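## Task

Every shelf spot is labelled with a lot number printed on the shelf edge directly beneath it, and several spots may carry the same number. Bring one foam block from lot 422 and one from lot 224 onto the desk. If no spot in the storeroom has a given lot, leave that one out. The robot must not topple or finish leaning, or the task fails. An item that stays put at the end only because the robot is holding it is not counted as delivered.

## Robot and tools

Robot: a Hello Robot Stretch 3 with a single arm. The two-wheeled base (0.33 m long, 0.34 m wide) cannot slide sideways; it turns in place about a point midway between the drive wheels, 0.05 m back from its front edge. A lift rides up a mast, and the telescoping arm reaches out to the robot's right, so the gripper is moved forward or back by driving the base. A wrist (yaw, pitch, roll) carries the gripper. head_camera and nav_camera are on the head, aimed by head_pan_rad and head_tilt_rad; wrist_camera rides on the gripper. A loose object may occasionally get nudged by an outside disturbance.

Frames: the base frame has its origin on the floor between the drive wheels, x forward, y left, z up. hand_pose is reported in it, located where the closed fingertips meet. The odometry frame is the base frame as it stood when the scene began. Heading is positive to the left, within -3.142 to 3.142.

execute_actions takes "actions", a list run in sequence; an empty list just returns the current state with one image per camera. Each action may hold "robot", "steps" (1 to 450 control steps, 30 per second) and "until". "robot" is either one command, {"stop": true} (brake everything, clear the queue), or a list of up to 8 entries run one after another, where an entry is a command or {"pause_s": s} with s at most 15. A command may contain:
- "base": exactly one of {"translate_m": d}, a relative drive of d metres, forward positive, |d| at most 1; or {"rotate_rad": a}, a relative turn of a radians, counter-clockwise (left) positive, |a| at most 3.2. Both are offsets counted from wherever the base is when that command begins.
- "joints": absolute targets by name (unnamed joints keep their targets): lift_m 0 to 1.1 (arm height); arm_m 0 to 0.52 (extension); wrist_yaw_rad -1.345 to 4.42 (0 along the arm, positive toward the front, 3.0 tucked over the base); wrist_pitch_rad -1.57 to 0.451 (negative tips fingers down); wrist_roll_rad -2.911 to 2.911; gripper_m -0.089 to 0.179 (larger is wider; the real fingertip gap is about 0.007 less when nearly shut and 0.025 less when fully open); head_pan_rad -3.953 to 1.73 (positive left, -1.57 faces along the arm); head_tilt_rad -1.53 to 0.419 (negative down).
- "contact_limits": {"arm_m": e}, effort percent 1 to 100 at which the arm halts with contact_stop; smaller is gentler, too small halts at once. It applies until arm_m's next command.
One out-of-range or invalid value rejects the entire call. Motions keep running across actions and while you think; a new command overrides at once and discards any older queue.

"until" ends an action early. Use {"robot": {"status": "ended"}} to wait for all motion and the queue to finish, or compare fields such as lift_m, lift_m_goal, lift_m_status, base_status, translate_m, rotate_rad, heading, x, y, refusals, queue, queue_left, e.g. {"lift_m": [">", 0.3]}. Operators: "=", "!=", "<", "<=", ">", ">="; statuses take a word or ["!=", "moving"]. {"any": {"status": "ended"}} fires when any single motion or the queue ends.

zoom_image: "camera" (head_camera, nav_camera or wrist_camera) and "region" [x0, y0, x1, y1] in pixels of that camera's latest image, top-left origin, no larger than 504 by 504. Useful for reading lot labels.

finished_scene: "scene", the current scene's number. Irreversible; call only once everything is still and the items rest on the desk without the robot's help.

Result lines: base_status shows progress as (travelled of goal); joint_goals and joint_status per joint; measured_speeds; refusals, queue (idle/running/done/dropped/stopped) and queue_left. Status words: moving, done (within tolerance of goal), off_target (rested away from goal, may still be pushing), contact_stop (lift or arm pressed something and went slack), time_out, stopped, not_commanded, torque_fault (a wrist servo shut off for 10 s, joint limp). on_its_own appears when the robot changed a goal itself, a joint is slack or off, a motor rests outside its normal effort, or base_tilt has drifted 3 degrees or more. refused:/dropped: lines name the goal and reason, counting from 0. lidar_m: 12 distances in 30-degree sectors, first straight ahead then counter-clockwise, in a plane 0.17 m high. wrist_depth_mm and head_depth_mm: 7x7 grids of median depths. base_odometry counts wheel turns; base_tilt gives forward/right lean in degrees; motor_effort in percent, peak in brackets. Camera calibration (K, distortion, T_world_to_cam) is supplied for projecting pixels.

Cautions: the gripper reading and "done" do not prove a grasp; check the images. Grip by commanding below the object's width; release by opening at least 0.02 beyond where the pads touched. Fast base motion (0.30 m/s) needs lift_m under 0.30, arm_m under 0.03 and wrist_yaw_rad over 2.54; otherwise it is capped at 0.10 m/s. Fold or unfold the wrist only with lift_m 0.32 to 0.95, pitch -0.4, roll near 0; with yaw below -0.4 keep pitch at -0.5 or lower. Pushing into something rigid with the gripper above about 0.45 m, pushing again after a contact_stop, or driving while holding or snagged can tip the robot; if tilt appears, back off in small steps, free the gripper and lower lift_m to about 0.2. Avoid drops, slams and hard pushes, and let all motion stop before finishing.

Each tool is called after "Request:" as name(argument=value, ...), one argument or row to a line, values as JSON.

## Session

I'll start by looking at the scene.

Request:
execute_actions(
  actions=[],
)

Scene clock: 0.00 s.
robot.base_odometry: x=+0.000 y=+0.000 heading=+0.000 (m, m, rad; robot's odometry frame)
robot.turned_by_wheels: +0.000 (rad since the last result)
robot.turned_by_imu: +0.000 (rad since the last result)
robot.base_tilt: forward=+0.1 right=-0.2 (deg)
robot.lidar_m: 2.27 2.37 1.07 0.90 1.10 1.76 1.65 1.68 0.82 0.77 0.78 1.01
robot.head_depth_mm: 1863 2805 2030 2072 2095 2138 2051 / 1868 2793 2916 2726 2736 2636 2277 / 1853 2747 3157 3129 3079 3036 2262 / 1832 2763 3111 3111 3078 3057 2282 / 1826 2707 3081 3086 2999 2696 2292 / 1826 2702 3096 3096 3069 3047 2319 / 1658 2686 3060 3061 3040 2931 2325
robot.base_status: not_commanded
robot.joint_positions: lift_m=+0.393 arm_m=+0.002 wrist_yaw_rad=+2.853 wrist_pitch_rad=-0.462 wrist_roll_rad=-0.009 gripper_m=+0.037 head_pan_rad=-0.016 head_tilt_rad=+0.008
robot.joint_goals: lift_m=+0.393 arm_m=+0.002 wrist_yaw_rad=+2.853 wrist_pitch_rad=-0.462 wrist_roll_rad=-0.009 gripper_m=+0.037 head_pan_rad=-0.016 head_tilt_rad=+0.008
robot.joint_status: lift_m=not_commanded arm_m=not_commanded wrist_yaw_rad=not_commanded wrist_pitch_rad=not_commanded wrist_roll_rad=not_commanded gripper_m=not_commanded head_pan_rad=not_commanded head_tilt_rad=not_commanded
robot.measured_speeds: translate_m=+0.000 rotate_rad=+0.000 lift_m=+0.000 arm_m=+0.000 wrist_yaw_rad=+0.000 wrist_pitch_rad=+0.000 wrist_roll_rad=+0.000 head_pan_rad=+0.000 head_tilt_rad=+0.000
robot: refusals=0 queue=idle queue_left=0
robot.motor_effort: left_wheel=+0 right_wheel=+0 lift_m=+21 arm_m=+0 wrist_yaw_rad=+0 wrist_pitch_rad=+7 wrist_roll_rad=+0 gripper_m=+1 head_pan_rad=-1 head_tilt_rad=+2 (%)
robot.hand_pose: x=+0.0410 y=+0.0623 z=+0.3957 quat_wxyz=(+0.259, +0.701, +0.063, +0.661) (m; robot's base frame)
robot.wrist_depth_mm: - - - - - - - / - - - - - - - / - - - - - - - / - 900 866 847 844 825 799 / 719 - 725 701 695 680 685 / 612 - 621 588 576 574 579 / 534 526 - 523 512 516 507
pictures: head_camera (sideways: a quarter turn clockwise sets it upright), nav_camera (sideways: a quarter turn counterclockwise sets it upright), wrist_camera
Images, in order (width x height): head_camera 896x504, nav_camera 672x504, wrist_camera 644x364.

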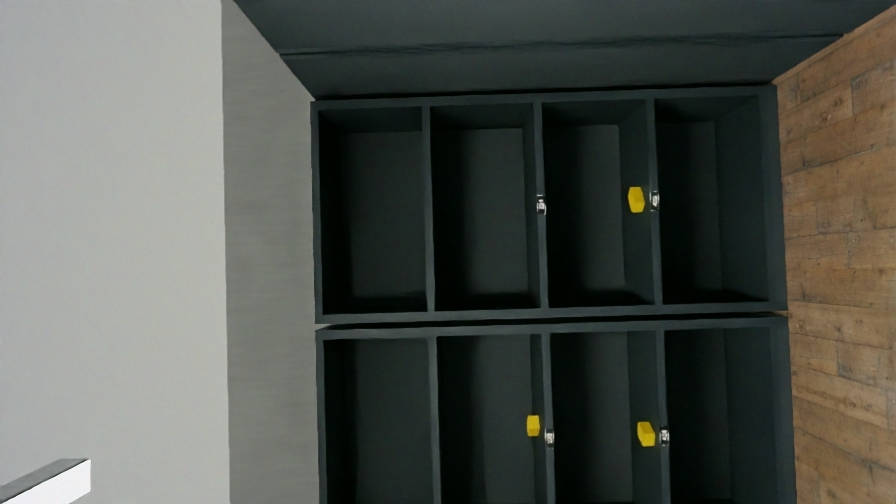

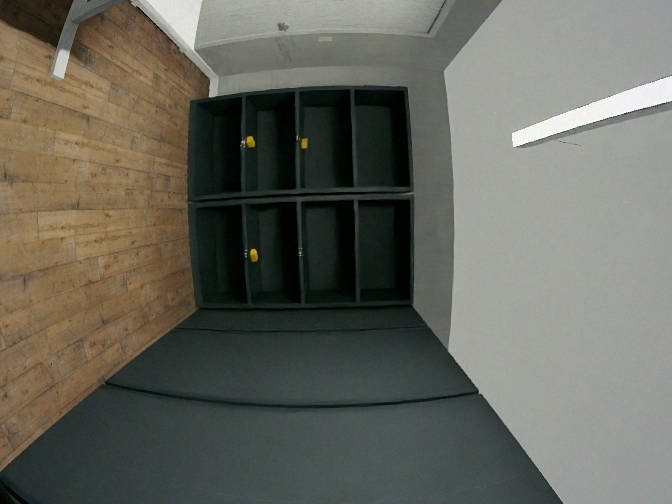

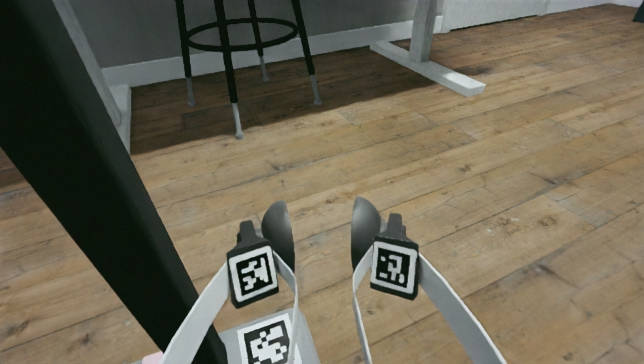

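Request:
zoom_image(
  camera="head_camera",
  region=[500, 170, 700, 240],
)

Request:
zoom_image(
  camera="head_camera",
  region=[500, 400, 700, 470],
)

Region (500, 170, 700, 240) of head_camera's 896x504 image, scaled by 2.520, with more detail than that image has; it fills the top 176 rows of this view, and the rest is white.

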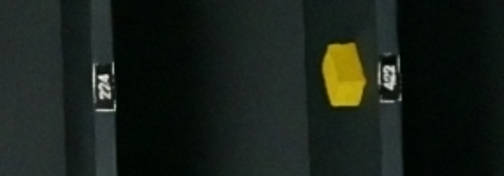

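Region (500, 400, 700, 470) of head_camera's 896x504 image, scaled by 2.520, with more detail than that image has; it fills the top 176 rows of this view, and the rest is white.

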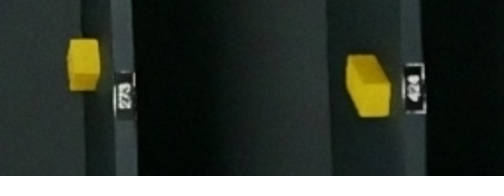

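Request:
zoom_image(
  camera="head_camera",
  region=[630, 180, 680, 220],
)

Request:
zoom_image(
  camera="head_camera",
  region=[635, 415, 685, 455],
)

Request:
zoom_image(
  camera="head_camera",
  region=[520, 185, 570, 225],
)

Request:
zoom_image(
  camera="head_camera",
  region=[520, 412, 570, 452],
)

Region (630, 180, 680, 220) of head_camera's 896x504 image, scaled by 10.080, with more detail than that image has; it fills the top 403 rows of this view, and the rest is white.

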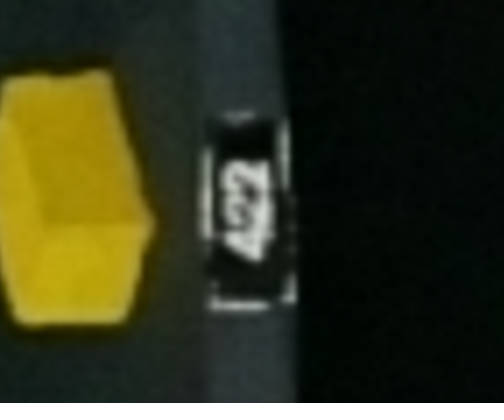

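Region (635, 415, 685, 455) of head_camera's 896x504 image, scaled by 10.080, with more detail than that image has; it fills the top 403 rows of this view, and the rest is white.

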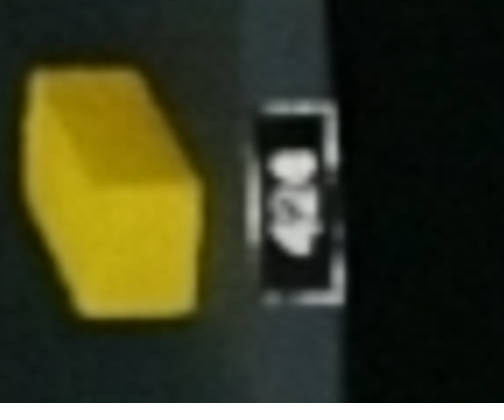

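Region (520, 185, 570, 225) of head_camera's 896x504 image, scaled by 10.080, with more detail than that image has; it fills the top 403 rows of this view, and the rest is white.

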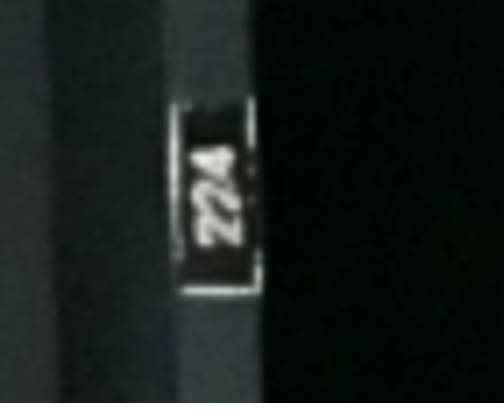

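Region (520, 412, 570, 452) of head_camera's 896x504 image, scaled by 10.080, with more detail than that image has; it fills the top 403 rows of this view, and the rest is white.

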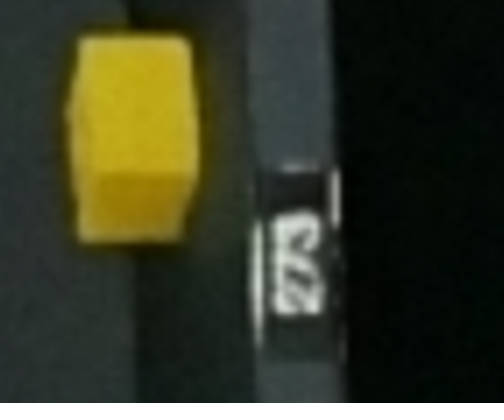

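Request:
execute_actions(
  actions=[
    {"robot": {"joints": {"head_pan_rad": 1.5, "head_tilt_rad": -0.4, "lift_m": 0.25}}, "steps": 90, "until": {"robot": {"status": "ended"}}},
  ],
)

Scene clock: 3.00 s.
robot.base_odometry: x=+0.000 y=+0.000 heading=+0.000 (m, m, rad; robot's odometry frame)
robot.turned_by_wheels: +0.000 (rad since the last result)
robot.turned_by_imu: +0.000 (rad since the last result)
robot.base_tilt: forward=+0.1 right=-0.2 (deg)
robot.lidar_m: 2.26 2.36 1.07 0.90 1.10 1.76 1.65 1.68 0.82 0.77 0.78 1.01
robot.head_depth_mm: 1351 1454 1555 1481 1010 1707 1384 / 1339 1437 1540 1504 1020 1610 1365 / 1317 1416 1526 1519 1027 1573 1324 / 1309 1405 1498 1542 1040 1594 1405 / 1296 1385 1490 1552 1048 1649 1416 / 1278 1357 1470 1529 1057 1339 1381 / 1265 1351 1443 1519 1071 1614 1430
robot.base_status: not_commanded
robot.joint_positions: lift_m=+0.250 arm_m=+0.002 wrist_yaw_rad=+2.853 wrist_pitch_rad=-0.463 wrist_roll_rad=-0.009 gripper_m=+0.037 head_pan_rad=+1.493 head_tilt_rad=-0.395
robot.joint_goals: lift_m=+0.250 arm_m=+0.002 wrist_yaw_rad=+2.853 wrist_pitch_rad=-0.463 wrist_roll_rad=-0.009 gripper_m=+0.037 head_pan_rad=+1.500 head_tilt_rad=-0.400
robot.joint_status: lift_m=done arm_m=not_commanded wrist_yaw_rad=not_commanded wrist_pitch_rad=not_commanded wrist_roll_rad=not_commanded gripper_m=not_commanded head_pan_rad=done head_tilt_rad=done
robot.measured_speeds: translate_m=+0.000 rotate_rad=+0.000 lift_m=+0.000 arm_m=+0.000 wrist_yaw_rad=+0.000 wrist_pitch_rad=+0.000 wrist_roll_rad=+0.000 head_pan_rad=+0.000 head_tilt_rad=+0.000
robot: refusals=0 queue=done queue_left=0
robot.motor_effort: left_wheel=+0(0) right_wheel=+0(0) lift_m=+16(24) arm_m=+0(0) wrist_yaw_rad=+1(1) wrist_pitch_rad=+7(7) wrist_roll_rad=+0(0) gripper_m=+0(0) head_pan_rad=+2(40) head_tilt_rad=-3(30) (%)
robot.hand_pose: x=+0.0410 y=+0.0622 z=+0.2531 quat_wxyz=(+0.260, +0.701, +0.063, +0.661) (m; robot's base frame)
robot.wrist_depth_mm: - - - - - - - / - - - - - 974 943 / - 781 765 759 750 734 735 / - 643 611 610 600 581 586 / 514 - 532 510 504 489 484 / 453 - - 427 416 426 420 / - - - 374 371 367 368
pictures: head_camera (sideways: a quarter turn clockwise sets it upright), nav_camera (sideways: a quarter turn counterclockwise sets it upright), wrist_camera
camera_calibration (this result's frames):
head_camera: T_world_to_cam=[[-0.0511294, -0.370053, -0.927603, 1.22729], [-0.998618, 0.0302158, 0.0429897, -0.0452255], [0.0121198, 0.928519, -0.371086, 0.440551], [0, 0, 0, 1]] pos_world=[0.012248, 0.0464667, 1.30386]
nav_camera: T_world_to_cam=[[0.0760706, 0.387786, 0.918605, -1.14409], [0.992067, -0.121904, -0.0306926, 0.0861688], [0.10008, 0.913653, -0.393983, 0.470062], [0, 0, 0, 1]] pos_world=[-0.045497, 0.0246947, 1.23881]
wrist_camera: T_world_to_cam=[[0.95234, -0.301597, -0.0456881, -0.00404603], [-0.221004, -0.578964, -0.784829, 0.273637], [0.210251, 0.757522, -0.618025, 0.271685], [0, 0, 0, 1]] pos_world=[0.00720628, -0.0486014, 0.382481]
Images, in order (width x height): head_camera 896x504, nav_camera 672x504, wrist_camera 644x364.

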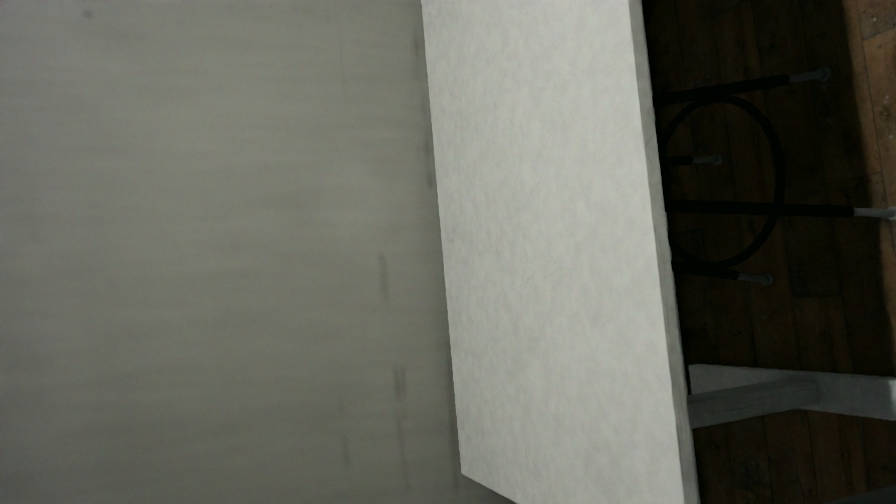

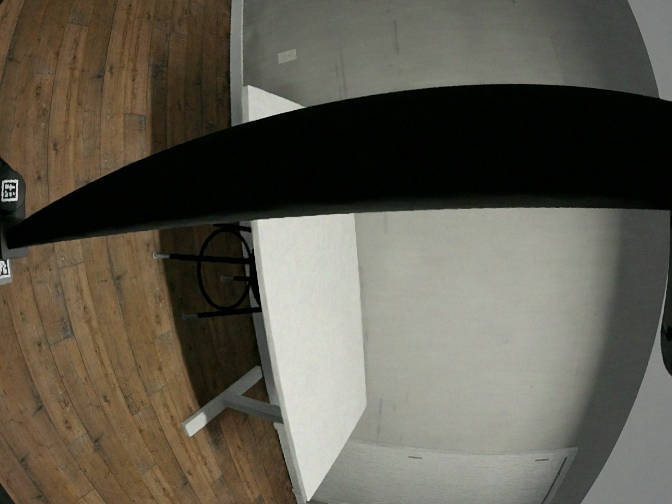

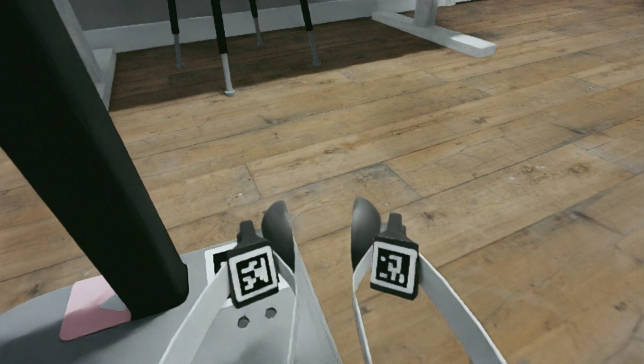

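Request:
execute_actions(
  actions=[
    {"robot": {"joints": {"head_pan_rad": -2.7, "head_tilt_rad": -0.2}}, "steps": 150, "until": {"robot": {"status": "ended"}}},
  ],
)

Scene clock: 7.17 s.
robot.base_odometry: x=+0.000 y=+0.000 heading=+0.000 (m, m, rad; robot's odometry frame)
robot.turned_by_wheels: +0.000 (rad since the last result)
robot.turned_by_imu: +0.001 (rad since the last result)
robot.base_tilt: forward=+0.2 right=-0.2 (deg)
robot.lidar_m: 2.26 2.36 1.07 0.90 1.10 1.76 1.64 1.67 0.82 0.77 0.78 1.01
robot.head_depth_mm: 1409 1456 1511 1574 1637 1708 1630 / 1466 1521 1581 1651 1710 1800 1650 / 1533 1587 1664 1725 1809 1887 1661 / 1598 1661 1742 1816 1902 1989 1666 / 1684 1740 1816 1908 2019 2084 1676 / 1756 1839 1928 2028 2137 2174 1694 / 1845 1949 2040 2154 2274 2268 1706
robot.base_status: not_commanded
robot.joint_positions: lift_m=+0.250 arm_m=+0.002 wrist_yaw_rad=+2.853 wrist_pitch_rad=-0.463 wrist_roll_rad=-0.009 gripper_m=+0.037 head_pan_rad=-2.693 head_tilt_rad=-0.211
robot.joint_goals: lift_m=+0.250 arm_m=+0.002 wrist_yaw_rad=+2.853 wrist_pitch_rad=-0.463 wrist_roll_rad=-0.009 gripper_m=+0.037 head_pan_rad=-2.700 head_tilt_rad=-0.200
robot.joint_status: lift_m=done arm_m=not_commanded wrist_yaw_rad=not_commanded wrist_pitch_rad=not_commanded wrist_roll_rad=not_commanded gripper_m=not_commanded head_pan_rad=done head_tilt_rad=done
robot.measured_speeds: translate_m=+0.000 rotate_rad=+0.000 lift_m=+0.000 arm_m=+0.000 wrist_yaw_rad=+0.000 wrist_pitch_rad=+0.000 wrist_roll_rad=+0.000 head_pan_rad=+0.000 head_tilt_rad=+0.000
robot: refusals=0 queue=done queue_left=0
robot.motor_effort: left_wheel=+0(0) right_wheel=+0(0) lift_m=+16(15) arm_m=-1(0) wrist_yaw_rad=+1(1) wrist_pitch_rad=+7(7) wrist_roll_rad=+0(0) gripper_m=+0(0) head_pan_rad=-4(38) head_tilt_rad=+5(24) (%)
robot.hand_pose: x=+0.0410 y=+0.0622 z=+0.2531 quat_wxyz=(+0.260, +0.701, +0.063, +0.661) (m; robot's base frame)
robot.wrist_depth_mm: - - - - - - - / - - - - - 965 954 / - 783 780 765 764 734 717 / - 647 612 614 595 589 578 / 513 - 527 498 506 490 479 / 459 - - 426 412 422 416 / - - - 378 372 367 365
pictures: head_camera (sideways: a quarter turn clockwise sets it upright), nav_camera (sideways: a quarter turn counterclockwise sets it upright), wrist_camera
camera_calibration (this result's frames):
head_camera: T_world_to_cam=[[0.187356, 0.0656562, -0.980095, 1.2944], [0.482322, -0.875351, 0.0335615, -0.0419939], [-0.855724, -0.479009, -0.195669, 0.217539], [0, 0, 0, 1]] pos_world=[-0.0361047, -0.0175414, 1.31261]
nav_camera: T_world_to_cam=[[-0.216407, -0.0535823, 0.974832, -1.21574], [-0.399141, 0.916091, -0.0382533, 0.104507], [-0.890985, -0.397373, -0.219635, 0.2492], [0, 0, 0, 1]] pos_world=[0.000651981, -0.0618544, 1.24387]
wrist_camera: T_world_to_cam=[[0.95234, -0.301597, -0.0456885, -0.00404588], [-0.221005, -0.578964, -0.784829, 0.273637], [0.21025, 0.757522, -0.618025, 0.271685], [0, 0, 0, 1]] pos_world=[0.00720628, -0.0486014, 0.382481]
Images, in order (width x height): head_camera 896x504, nav_camera 672x504, wrist_camera 644x364.

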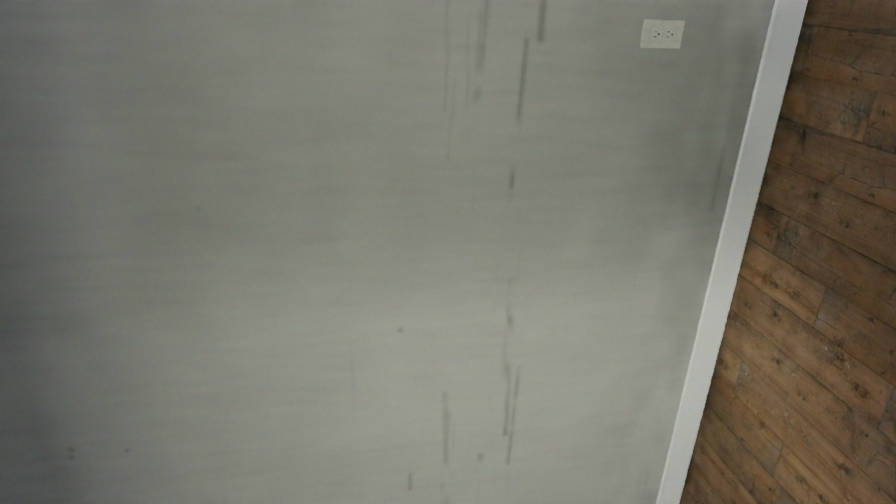

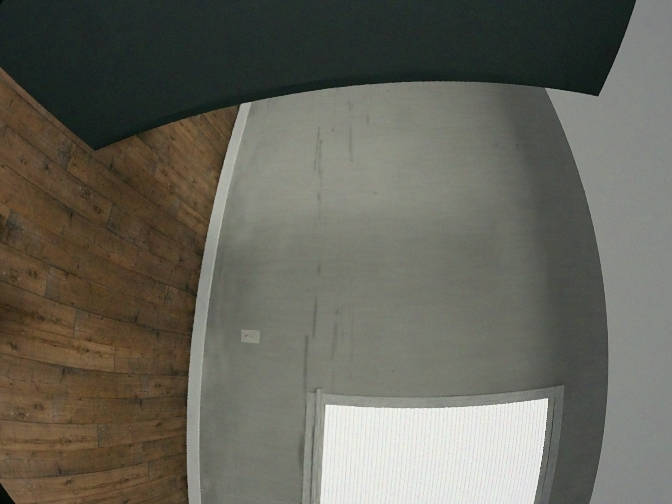

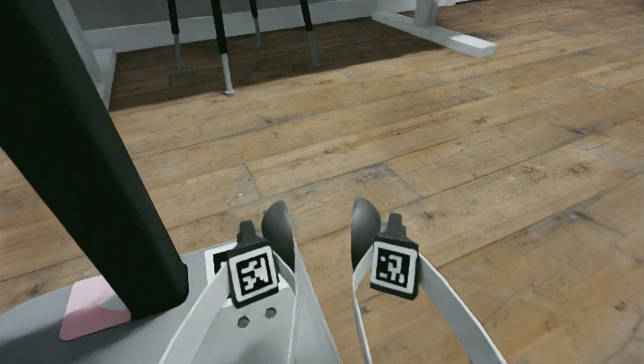

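Request:
execute_actions(
  actions=[
    {"robot": {"base": {"translate_m": 1.0}, "joints": {"head_pan_rad": -1.57, "head_tilt_rad": -0.8}}, "steps": 200, "until": {"robot": {"x": [">", 0.65]}}},
    {"robot": {"base": {"translate_m": 1.0}}, "steps": 200, "until": {"robot": {"x": [">", 1.2]}}},
    {"robot": [{"base": {"translate_m": 0.95}}, {"base": {"rotate_rad": 1.655}}], "steps": 400, "until": {"robot": {"status": "ended"}}},
  ],
)

Scene clock: 20.03 s.
robot.base_odometry: x=+2.159 y=+0.000 heading=+1.655 (m, m, rad; robot's odometry frame)
robot.turned_by_wheels: +1.655 (rad since the last result)
robot.turned_by_imu: +1.692 (rad since the last result)
robot.base_tilt: forward=+0.1 right=-0.2 (deg)
robot.lidar_m: 1.70 1.71 2.35 2.20 0.82 0.60 0.58 0.61 0.74 0.95 0.59 1.35
robot.head_depth_mm: 793 662 540 1039 892 1209 1123 / 797 670 546 1049 884 1215 1128 / 801 681 554 1057 902 1220 1136 / 802 695 560 1071 912 1230 1142 / 806 704 567 1080 918 1244 1148 / 806 717 575 1055 926 1189 1160 / 795 728 582 818 861 1206 1166
robot.base_status: done (rotate_rad +1.6548 of +1.6550)
robot.joint_positions: lift_m=+0.250 arm_m=+0.002 wrist_yaw_rad=+2.853 wrist_pitch_rad=-0.463 wrist_roll_rad=-0.009 gripper_m=+0.037 head_pan_rad=-1.577 head_tilt_rad=-0.790
robot.joint_goals: lift_m=+0.250 arm_m=+0.002 wrist_yaw_rad=+2.853 wrist_pitch_rad=-0.463 wrist_roll_rad=-0.009 gripper_m=+0.037 head_pan_rad=-1.570 head_tilt_rad=-0.800
robot.joint_status: lift_m=done arm_m=not_commanded wrist_yaw_rad=not_commanded wrist_pitch_rad=not_commanded wrist_roll_rad=not_commanded gripper_m=not_commanded head_pan_rad=done head_tilt_rad=done
robot.measured_speeds: translate_m=+0.000 rotate_rad=+0.000 lift_m=+0.000 arm_m=+0.000 wrist_yaw_rad=+0.000 wrist_pitch_rad=+0.000 wrist_roll_rad=+0.000 head_pan_rad=+0.000 head_tilt_rad=+0.000
robot: refusals=0 queue=done queue_left=0
robot.motor_effort: left_wheel=-4(12) right_wheel=+4(15) lift_m=+16(16) arm_m=-1(0) wrist_yaw_rad=+1(1) wrist_pitch_rad=+7(7) wrist_roll_rad=+0(0) gripper_m=+0(1) head_pan_rad=+3(36) head_tilt_rad=-4(37) (%)
robot.hand_pose: x=+0.0410 y=+0.0621 z=+0.2530 quat_wxyz=(+0.260, +0.701, +0.063, +0.661) (m; robot's base frame)
robot.wrist_depth_mm: - - - - - - - / - - - - - 987 967 / - 794 766 759 757 743 719 / - 634 620 599 600 584 592 / 512 - 526 506 502 495 487 / 456 - - 432 412 423 419 / - - - 373 374 369 368
pictures: head_camera (sideways: a quarter turn clockwise sets it upright), nav_camera (sideways: a quarter turn counterclockwise sets it upright), wrist_camera
camera_calibration (this result's frames):
head_camera: T_world_to_cam=[[0.0262649, 0.701539, -0.712147, 0.945888], [0.998081, 0.0215595, 0.0580489, -0.0769844], [0.056077, -0.712305, -0.699626, 0.867726], [0, 0, 0, 1]] pos_world=[0.00333348, -0.0438309, 1.28516]
nav_camera: T_world_to_cam=[[-0.0498342, -0.716037, 0.696281, -0.853464], [-0.998223, 0.0585176, -0.0112668, 0.0730084], [-0.0326773, -0.695605, -0.717681, 0.892001], [0, 0, 0, 1]] pos_world=[0.0594951, 0.00509571, 1.23525]
wrist_camera: T_world_to_cam=[[0.952337, -0.301609, -0.045684, -0.00405562], [-0.221061, -0.579151, -0.784676, 0.273525], [0.210207, 0.757375, -0.61822, 0.271742], [0, 0, 0, 1]] pos_world=[0.00720588, -0.0486212, 0.38244]
Images, in order (width x height): head_camera 896x504, nav_camera 672x504, wrist_camera 644x364.

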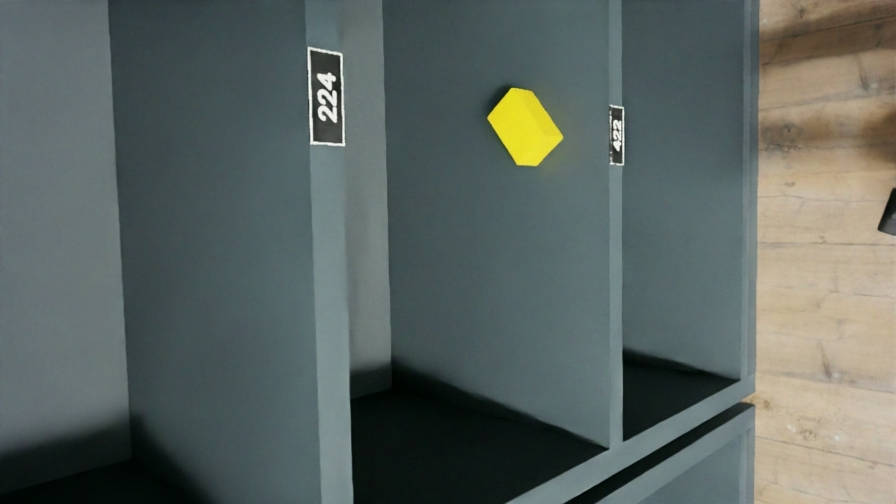

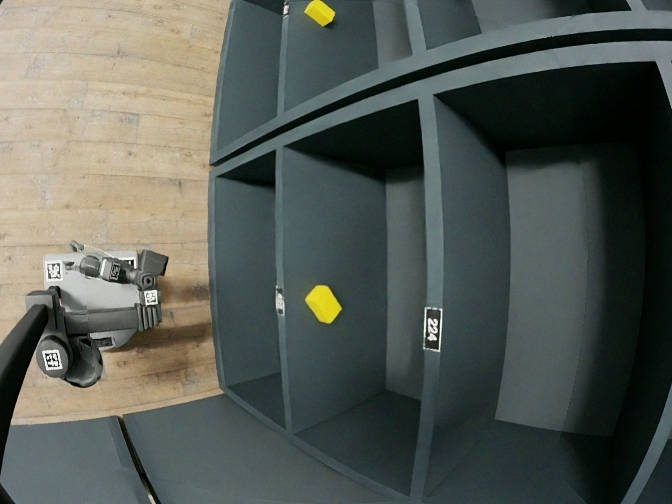

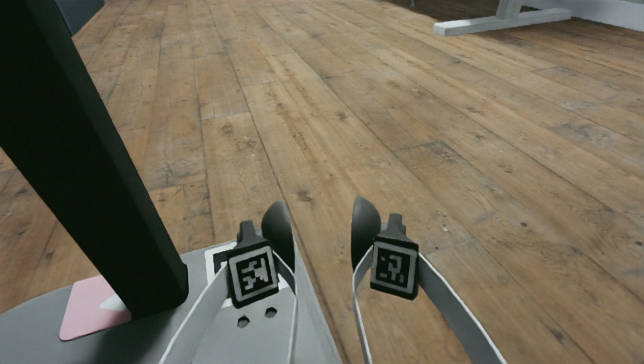

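Request:
zoom_image(
  camera="head_camera",
  region=[470, 70, 640, 190],
)

Region (470, 70, 640, 190) of head_camera's 896x504 image, scaled by 2.965, with more detail than that image has; it fills the top 356 rows of this view, and the rest is white.

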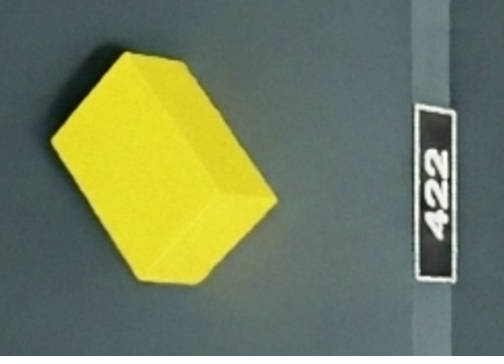

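Request:
execute_actions(
  actions=[
    {"robot": {"joints": {"lift_m": 0.64, "wrist_pitch_rad": -0.4}}, "steps": 100, "until": {"robot": {"lift_m": [">", 0.33]}}},
    {"robot": {"joints": {"wrist_yaw_rad": 0.63, "gripper_m": 0.175}, "base": {"translate_m": -0.2}}, "steps": 300, "until": {"robot": {"status": "ended"}}},
  ],
)

Scene clock: 28.40 s.
robot.base_odometry: x=+2.176 y=-0.199 heading=+1.655 (m, m, rad; robot's odometry frame)
robot.turned_by_wheels: +0.000 (rad since the last result)
robot.turned_by_imu: +0.001 (rad since the last result)
robot.base_tilt: forward=+0.1 right=-0.2 (deg)
robot.lidar_m: 1.90 1.86 2.22 1.44 0.53 0.39 0.38 0.39 0.54 0.94 0.74 0.72
robot.head_depth_mm: 795 659 538 1012 890 1186 - / 799 670 546 1051 899 1219 - / 800 683 552 1057 902 1223 - / 801 692 559 1069 892 1250 1104 / 805 702 567 1077 916 1243 1148 / 809 716 575 1091 927 1260 1157 / 808 726 583 1101 932 1232 1165
robot.base_status: done (translate_m -0.2000 of -0.2000)
robot.joint_positions: lift_m=+0.640 arm_m=+0.002 wrist_yaw_rad=+0.632 wrist_pitch_rad=-0.417 wrist_roll_rad=-0.009 gripper_m=+0.175 head_pan_rad=-1.577 head_tilt_rad=-0.790
robot.joint_goals: lift_m=+0.640 arm_m=+0.002 wrist_yaw_rad=+0.630 wrist_pitch_rad=-0.400 wrist_roll_rad=-0.009 gripper_m=+0.175 head_pan_rad=-1.570 head_tilt_rad=-0.800
robot.joint_status: lift_m=done arm_m=not_commanded wrist_yaw_rad=done wrist_pitch_rad=done wrist_roll_rad=not_commanded gripper_m=done head_pan_rad=done head_tilt_rad=done
robot.measured_speeds: translate_m=+0.000 rotate_rad=+0.000 lift_m=+0.000 arm_m=+0.000 wrist_yaw_rad=+0.000 wrist_pitch_rad=+0.000 wrist_roll_rad=+0.000 head_pan_rad=+0.000 head_tilt_rad=+0.000
robot: refusals=0 queue=done queue_left=0
robot.motor_effort: left_wheel=-3(9) right_wheel=+4(5) lift_m=+26(28) arm_m=-1(1) wrist_yaw_rad=-2(4) wrist_pitch_rad=+8(9) wrist_roll_rad=+0(0) gripper_m=+0(96) head_pan_rad=+2(3) head_tilt_rad=-5(5) (%)
robot.hand_pose: x=+0.1112 y=-0.3286 z=+0.6527 quat_wxyz=(+0.706, +0.354, -0.609, +0.077) (m; robot's base frame)
robot.wrist_depth_mm: - 469 574 736 670 587 518 / 832 516 616 742 684 607 544 / - 613 538 524 514 500 488 / - - 638 424 383 379 387 / - - 780 953 352 334 319 / 957 925 829 833 805 771 278 / 804 811 801 728 713 695 668
pictures: head_camera (sideways: a quarter turn clockwise sets it upright), nav_camera (sideways: a quarter turn counterclockwise sets it upright), wrist_camera
camera_calibration (this result's frames):
head_camera: T_world_to_cam=[[0.0262651, 0.701538, -0.712147, 0.945888], [0.998081, 0.0215592, 0.0580489, -0.0769844], [0.0560769, -0.712305, -0.699626, 0.867726], [0, 0, 0, 1]] pos_world=[0.00333347, -0.0438309, 1.28516]
nav_camera: T_world_to_cam=[[-0.0498344, -0.716037, 0.696281, -0.853464], [-0.998223, 0.0585179, -0.0112668, 0.0730085], [-0.0326774, -0.695605, -0.717681, 0.892001], [0, 0, 0, 1]] pos_world=[0.0594951, 0.00509569, 1.23525]
wrist_camera: T_world_to_cam=[[-0.815286, -0.577191, -0.0464754, -0.0640404], [-0.305141, 0.49645, -0.812666, 0.757433], [0.492136, -0.648373, -0.580873, 0.282365], [0, 0, 0, 1]] pos_world=[0.039951, -0.229913, 0.776582]
Images, in order (width x height): head_camera 896x504, nav_camera 672x504, wrist_camera 644x364.

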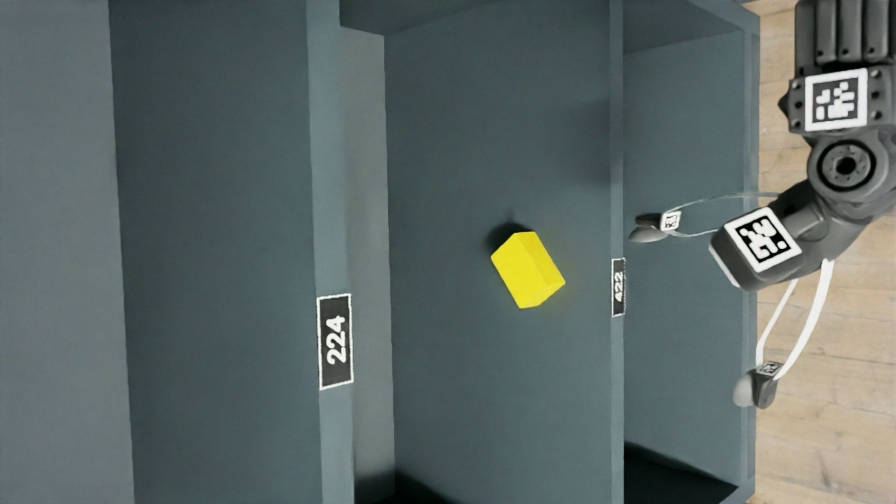

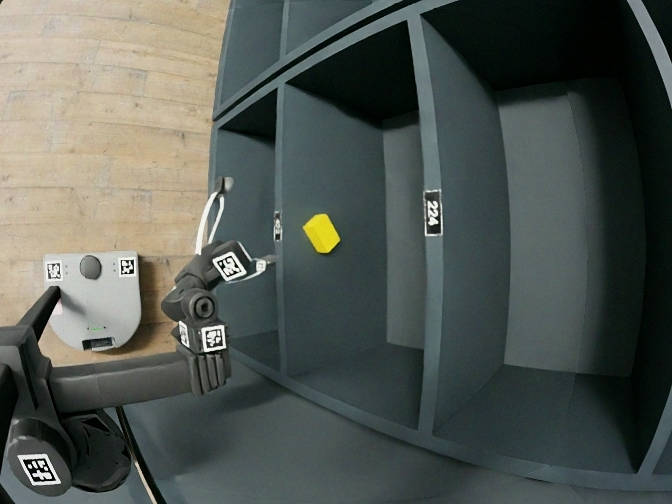

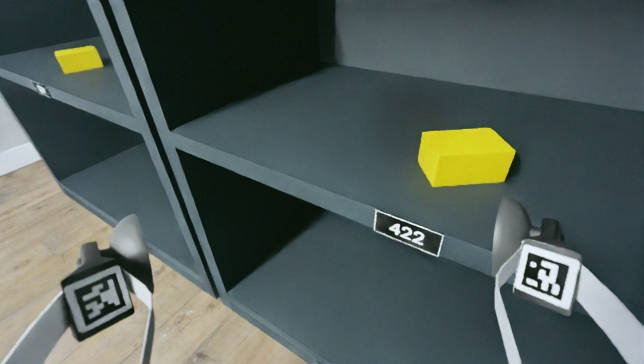

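Request:
zoom_image(
  camera="head_camera",
  region=[470, 200, 800, 420],
)

Region (470, 200, 800, 420) of head_camera's 896x504 image, scaled by 1.527, with more detail than that image has.

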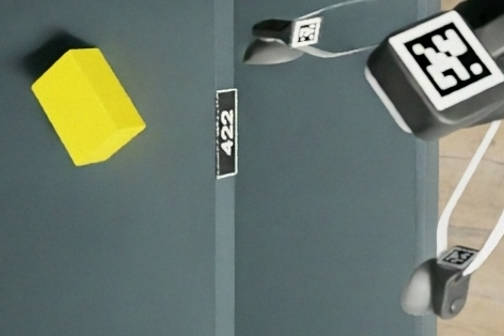

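Request:
execute_actions(
  actions=[
    {"robot": {"joints": {"arm_m": 0.296, "lift_m": 0.62}, "base": {"translate_m": -0.022}}, "steps": 300, "until": {"robot": {"status": "ended"}}},
  ],
)

Scene clock: 32.77 s.
robot.base_odometry: x=+2.178 y=-0.221 heading=+1.655 (m, m, rad; robot's odometry frame)
robot.turned_by_wheels: +0.000 (rad since the last result)
robot.turned_by_imu: +0.001 (rad since the last result)
robot.base_tilt: forward=+0.1 right=-0.2 (deg)
robot.lidar_m: 1.92 1.88 2.50 1.36 0.50 0.37 0.36 0.37 0.51 0.95 0.77 0.74
robot.head_depth_mm: 794 661 540 992 892 1024 - / 795 670 547 1083 861 1215 1129 / 798 681 553 1091 865 1227 1136 / 803 694 560 1100 891 1234 1146 / 804 703 566 1077 899 1239 1149 / 808 713 574 1087 927 1251 1155 / 809 726 582 1097 936 1248 1166
robot.base_status: done (translate_m -0.0220 of -0.0220)
robot.joint_positions: lift_m=+0.620 arm_m=+0.296 wrist_yaw_rad=+0.630 wrist_pitch_rad=-0.416 wrist_roll_rad=-0.009 gripper_m=+0.175 head_pan_rad=-1.577 head_tilt_rad=-0.790
robot.joint_goals: lift_m=+0.620 arm_m=+0.296 wrist_yaw_rad=+0.630 wrist_pitch_rad=-0.400 wrist_roll_rad=-0.009 gripper_m=+0.175 head_pan_rad=-1.570 head_tilt_rad=-0.800
robot.joint_status: lift_m=done arm_m=done wrist_yaw_rad=done wrist_pitch_rad=done wrist_roll_rad=not_commanded gripper_m=done head_pan_rad=done head_tilt_rad=done
robot.measured_speeds: translate_m=+0.000 rotate_rad=+0.000 lift_m=+0.000 arm_m=+0.000 wrist_yaw_rad=+0.000 wrist_pitch_rad=+0.000 wrist_roll_rad=+0.000 head_pan_rad=+0.000 head_tilt_rad=+0.000
robot: refusals=0 queue=done queue_left=0
robot.motor_effort: left_wheel=-4(10) right_wheel=+4(8) lift_m=+15(25) arm_m=+7(7) wrist_yaw_rad=+0(2) wrist_pitch_rad=+8(8) wrist_roll_rad=+0(0) gripper_m=+0(1) head_pan_rad=+2(2) head_tilt_rad=-4(5) (%)
robot.hand_pose: x=+0.1109 y=-0.6221 z=+0.6334 quat_wxyz=(+0.706, +0.353, -0.609, +0.077) (m; robot's base frame)
robot.wrist_depth_mm: 384 466 547 462 387 340 299 / 403 486 594 512 425 368 321 / 417 473 489 477 447 397 340 / 392 384 377 368 368 361 345 / 315 322 307 303 302 305 292 / 268 261 257 203 252 244 253 / - 227 213 177 215 217 215
pictures: head_camera (sideways: a quarter turn clockwise sets it upright), nav_camera (sideways: a quarter turn counterclockwise sets it upright), wrist_camera
camera_calibration (this result's frames):
head_camera: T_world_to_cam=[[0.026265, 0.701538, -0.712147, 0.945888], [0.998081, 0.0215594, 0.0580489, -0.0769844], [0.056077, -0.712305, -0.699626, 0.867726], [0, 0, 0, 1]] pos_world=[0.00333348, -0.043831, 1.28516]
nav_camera: T_world_to_cam=[[-0.0498343, -0.716037, 0.696281, -0.853464], [-0.998223, 0.0585178, -0.0112668, 0.0730085], [-0.0326774, -0.695605, -0.717681, 0.892001], [0, 0, 0, 1]] pos_world=[0.0594951, 0.0050957, 1.23525]
wrist_camera: T_world_to_cam=[[-0.816187, -0.575916, -0.0464781, -0.233664], [-0.304276, 0.496812, -0.812769, 0.887566], [0.491178, -0.649229, -0.580729, 0.0804802], [0, 0, 0, 1]] pos_world=[0.0398213, -0.523274, 0.757263]
Images, in order (width x height): head_camera 896x504, nav_camera 672x504, wrist_camera 644x364.

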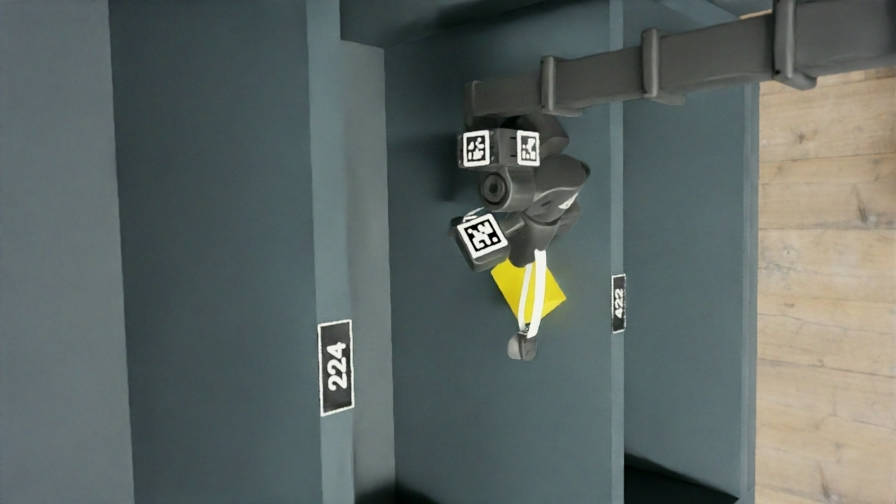

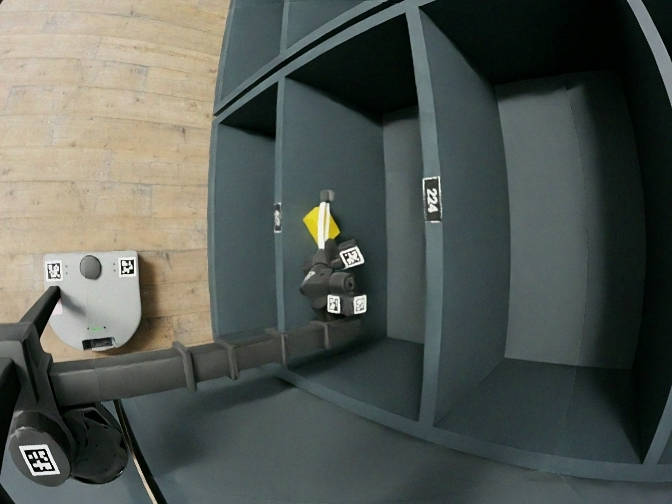

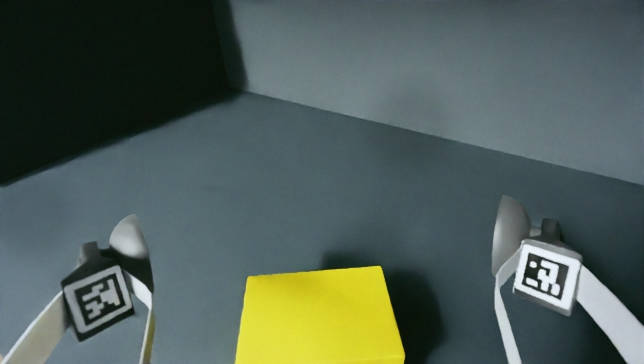

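Request:
execute_actions(
  actions=[
    {"robot": {"joints": {"arm_m": 0.292, "lift_m": 0.555, "gripper_m": 0.14}}, "steps": 300, "until": {"robot": {"status": "ended"}}},
  ],
)

Scene clock: 34.93 s.
robot.base_odometry: x=+2.178 y=-0.221 heading=+1.655 (m, m, rad; robot's odometry frame)
robot.turned_by_wheels: +0.000 (rad since the last result)
robot.turned_by_imu: +0.000 (rad since the last result)
robot.base_tilt: forward=+0.1 right=-0.2 (deg)
robot.lidar_m: 1.92 1.88 2.50 1.36 0.50 0.37 0.36 0.37 0.51 0.94 0.77 0.74
robot.head_depth_mm: 792 660 539 993 891 1104 1140 / 796 671 546 1047 - 1213 1132 / 798 682 553 1058 1328 1231 1134 / 802 692 560 1071 893 1236 1147 / 802 703 568 1077 902 1244 1153 / 806 715 575 1090 930 1251 1158 / 811 726 583 1098 937 1255 1161
robot.base_status: done (translate_m -0.0220 of -0.0220)
robot.joint_positions: lift_m=+0.555 arm_m=+0.292 wrist_yaw_rad=+0.630 wrist_pitch_rad=-0.416 wrist_roll_rad=-0.009 gripper_m=+0.140 head_pan_rad=-1.577 head_tilt_rad=-0.790
robot.joint_goals: lift_m=+0.555 arm_m=+0.292 wrist_yaw_rad=+0.630 wrist_pitch_rad=-0.400 wrist_roll_rad=-0.009 gripper_m=+0.140 head_pan_rad=-1.570 head_tilt_rad=-0.800
robot.joint_status: lift_m=done arm_m=done wrist_yaw_rad=done wrist_pitch_rad=done wrist_roll_rad=not_commanded gripper_m=done head_pan_rad=done head_tilt_rad=done
robot.measured_speeds: translate_m=+0.000 rotate_rad=+0.000 lift_m=+0.000 arm_m=+0.000 wrist_yaw_rad=+0.000 wrist_pitch_rad=+0.000 wrist_roll_rad=+0.000 head_pan_rad=+0.000 head_tilt_rad=+0.000
robot: refusals=0 queue=done queue_left=0
robot.motor_effort: left_wheel=-4(4) right_wheel=+4(4) lift_m=+15(16) arm_m=-7(7) wrist_yaw_rad=-1(0) wrist_pitch_rad=+8(8) wrist_roll_rad=+0(0) gripper_m=+0(94) head_pan_rad=+3(3) head_tilt_rad=-5(6) (%)
robot.hand_pose: x=+0.1109 y=-0.6189 z=+0.5684 quat_wxyz=(+0.706, +0.353, -0.609, +0.077) (m; robot's base frame)
robot.wrist_depth_mm: 383 466 542 459 394 343 306 / 405 460 480 464 416 372 321 / 356 348 345 334 330 322 314 / 272 267 263 259 255 253 247 / 221 226 163 150 161 213 203 / 185 - 133 134 140 168 174 / 164 155 149 149 151 152 151
pictures: head_camera (sideways: a quarter turn clockwise sets it upright), nav_camera (sideways: a quarter turn counterclockwise sets it upright), wrist_camera
camera_calibration (this result's frames):
head_camera: T_world_to_cam=[[0.0262649, 0.701539, -0.712147, 0.945888], [0.998081, 0.0215595, 0.0580489, -0.0769844], [0.056077, -0.712305, -0.699626, 0.867727], [0, 0, 0, 1]] pos_world=[0.00333348, -0.0438309, 1.28516]
nav_camera: T_world_to_cam=[[-0.0498342, -0.716038, 0.696281, -0.853464], [-0.998223, 0.0585176, -0.0112668, 0.0730084], [-0.0326773, -0.695605, -0.717681, 0.892001], [0, 0, 0, 1]] pos_world=[0.0594951, 0.00509573, 1.23525]
wrist_camera: T_world_to_cam=[[-0.816187, -0.575916, -0.0464784, -0.234856], [-0.304275, 0.496811, -0.81277, 0.833168], [0.491178, -0.64923, -0.580728, 0.0448006], [0, 0, 0, 1]] pos_world=[0.0398213, -0.520098, 0.692275]
Images, in order (width x height): head_camera 896x504, nav_camera 672x504, wrist_camera 644x364.

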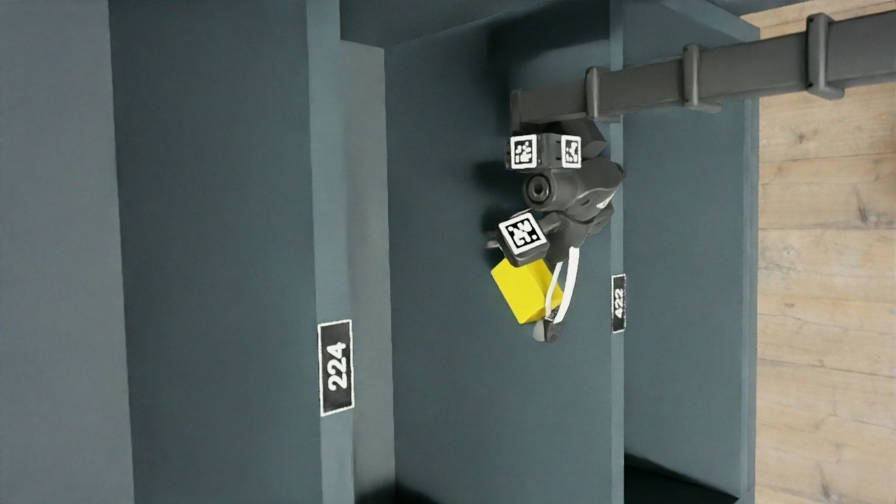

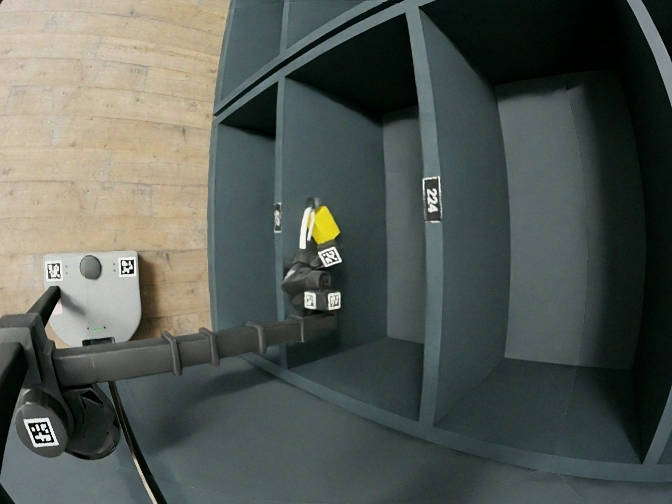

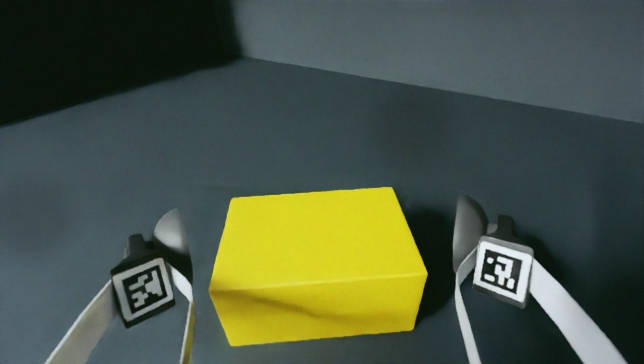

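Request:
execute_actions(
  actions=[
    {"robot": [{"joints": {"lift_m": 0.551}}, {"joints": {"gripper_m": 0.04}}, {"joints": {"lift_m": 0.60}}], "steps": 300, "until": {"robot": {"status": "ended"}}},
  ],
)

Scene clock: 38.10 s.
robot.base_odometry: x=+2.178 y=-0.221 heading=+1.655 (m, m, rad; robot's odometry frame)
robot.turned_by_wheels: +0.000 (rad since the last result)
robot.turned_by_imu: +0.000 (rad since the last result)
robot.base_tilt: forward=+0.1 right=-0.2 (deg)
robot.lidar_m: 1.92 1.88 2.50 1.36 0.50 0.37 0.36 0.37 0.51 0.94 0.78 0.74
robot.head_depth_mm: 793 662 539 992 893 1056 - / 796 670 546 1075 869 1215 1122 / 801 680 553 1086 863 1226 1135 / 801 692 559 1096 891 1235 1144 / 803 702 567 1084 898 1245 1149 / 806 716 574 1088 929 1249 1158 / 810 728 583 1093 932 1252 1161
robot.base_status: done (translate_m -0.0220 of -0.0220)
robot.joint_positions: lift_m=+0.600 arm_m=+0.292 wrist_yaw_rad=+0.630 wrist_pitch_rad=-0.417 wrist_roll_rad=-0.009 gripper_m=+0.045 head_pan_rad=-1.577 head_tilt_rad=-0.790
robot.joint_goals: lift_m=+0.600 arm_m=+0.292 wrist_yaw_rad=+0.630 wrist_pitch_rad=-0.400 wrist_roll_rad=-0.009 gripper_m=+0.043 head_pan_rad=-1.570 head_tilt_rad=-0.800
robot.joint_status: lift_m=done arm_m=done wrist_yaw_rad=done wrist_pitch_rad=done wrist_roll_rad=not_commanded gripper_m=done head_pan_rad=done head_tilt_rad=done
robot.measured_speeds: translate_m=+0.000 rotate_rad=+0.000 lift_m=+0.000 arm_m=+0.000 wrist_yaw_rad=+0.000 wrist_pitch_rad=+0.000 wrist_roll_rad=+0.000 head_pan_rad=+0.000 head_tilt_rad=+0.000
robot: refusals=0 queue=done queue_left=0
robot.motor_effort: left_wheel=-4(4) right_wheel=+4(4) lift_m=+26(27) arm_m=-6(7) wrist_yaw_rad=+0(1) wrist_pitch_rad=+8(8) wrist_roll_rad=+0(0) gripper_m=-25(100) head_pan_rad=+2(2) head_tilt_rad=-4(4) (%)
robot.hand_pose: x=+0.1109 y=-0.6188 z=+0.6126 quat_wxyz=(+0.706, +0.353, -0.609, +0.077) (m; robot's base frame)
robot.wrist_depth_mm: 383 467 542 464 391 342 302 / 399 484 573 508 430 366 324 / 410 452 440 430 419 385 344 / 352 345 342 338 328 326 318 / 285 281 146 144 143 268 264 / 239 238 131 132 140 226 223 / 206 205 197 191 194 197 195
pictures: head_camera (sideways: a quarter turn clockwise sets it upright), nav_camera (sideways: a quarter turn counterclockwise sets it upright), wrist_camera
camera_calibration (this result's frames):
head_camera: T_world_to_cam=[[0.0262652, 0.701539, -0.712147, 0.945888], [0.998081, 0.0215591, 0.0580489, -0.0769844], [0.0560768, -0.712305, -0.699626, 0.867726], [0, 0, 0, 1]] pos_world=[0.00333347, -0.0438309, 1.28516]
nav_camera: T_world_to_cam=[[-0.0498345, -0.716037, 0.696281, -0.853464], [-0.998223, 0.058518, -0.0112668, 0.0730084], [-0.0326775, -0.695605, -0.717681, 0.892001], [0, 0, 0, 1]] pos_world=[0.0594951, 0.00509569, 1.23525]
wrist_camera: T_world_to_cam=[[-0.816199, -0.575899, -0.0464706, -0.232785], [-0.304509, 0.49713, -0.812488, 0.8691], [0.491013, -0.649001, -0.581123, 0.0709323], [0, 0, 0, 1]] pos_world=[0.0398209, -0.520081, 0.736536]
Images, in order (width x height): head_camera 896x504, nav_camera 672x504, wrist_camera 644x364.

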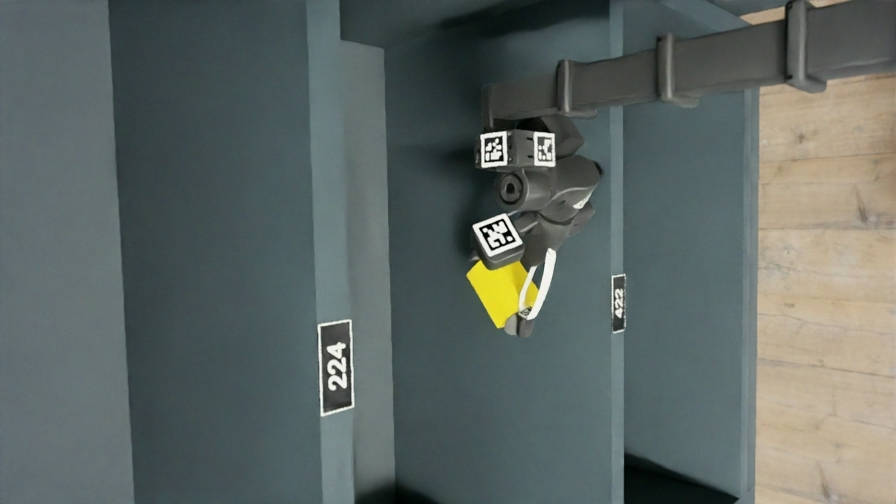

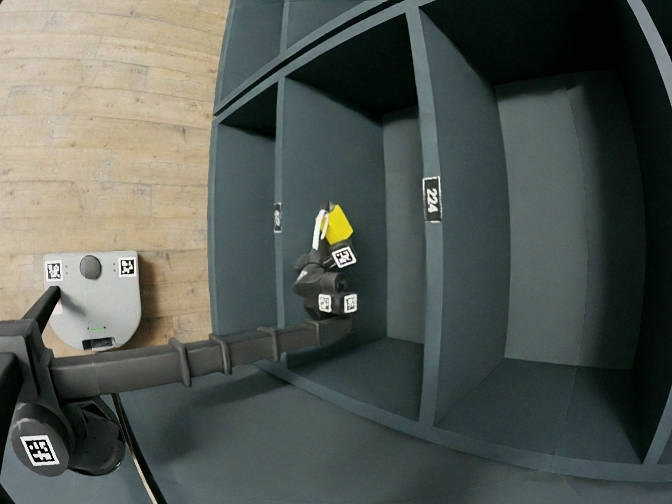

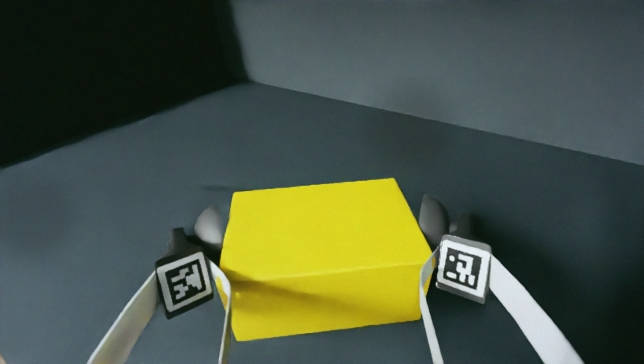

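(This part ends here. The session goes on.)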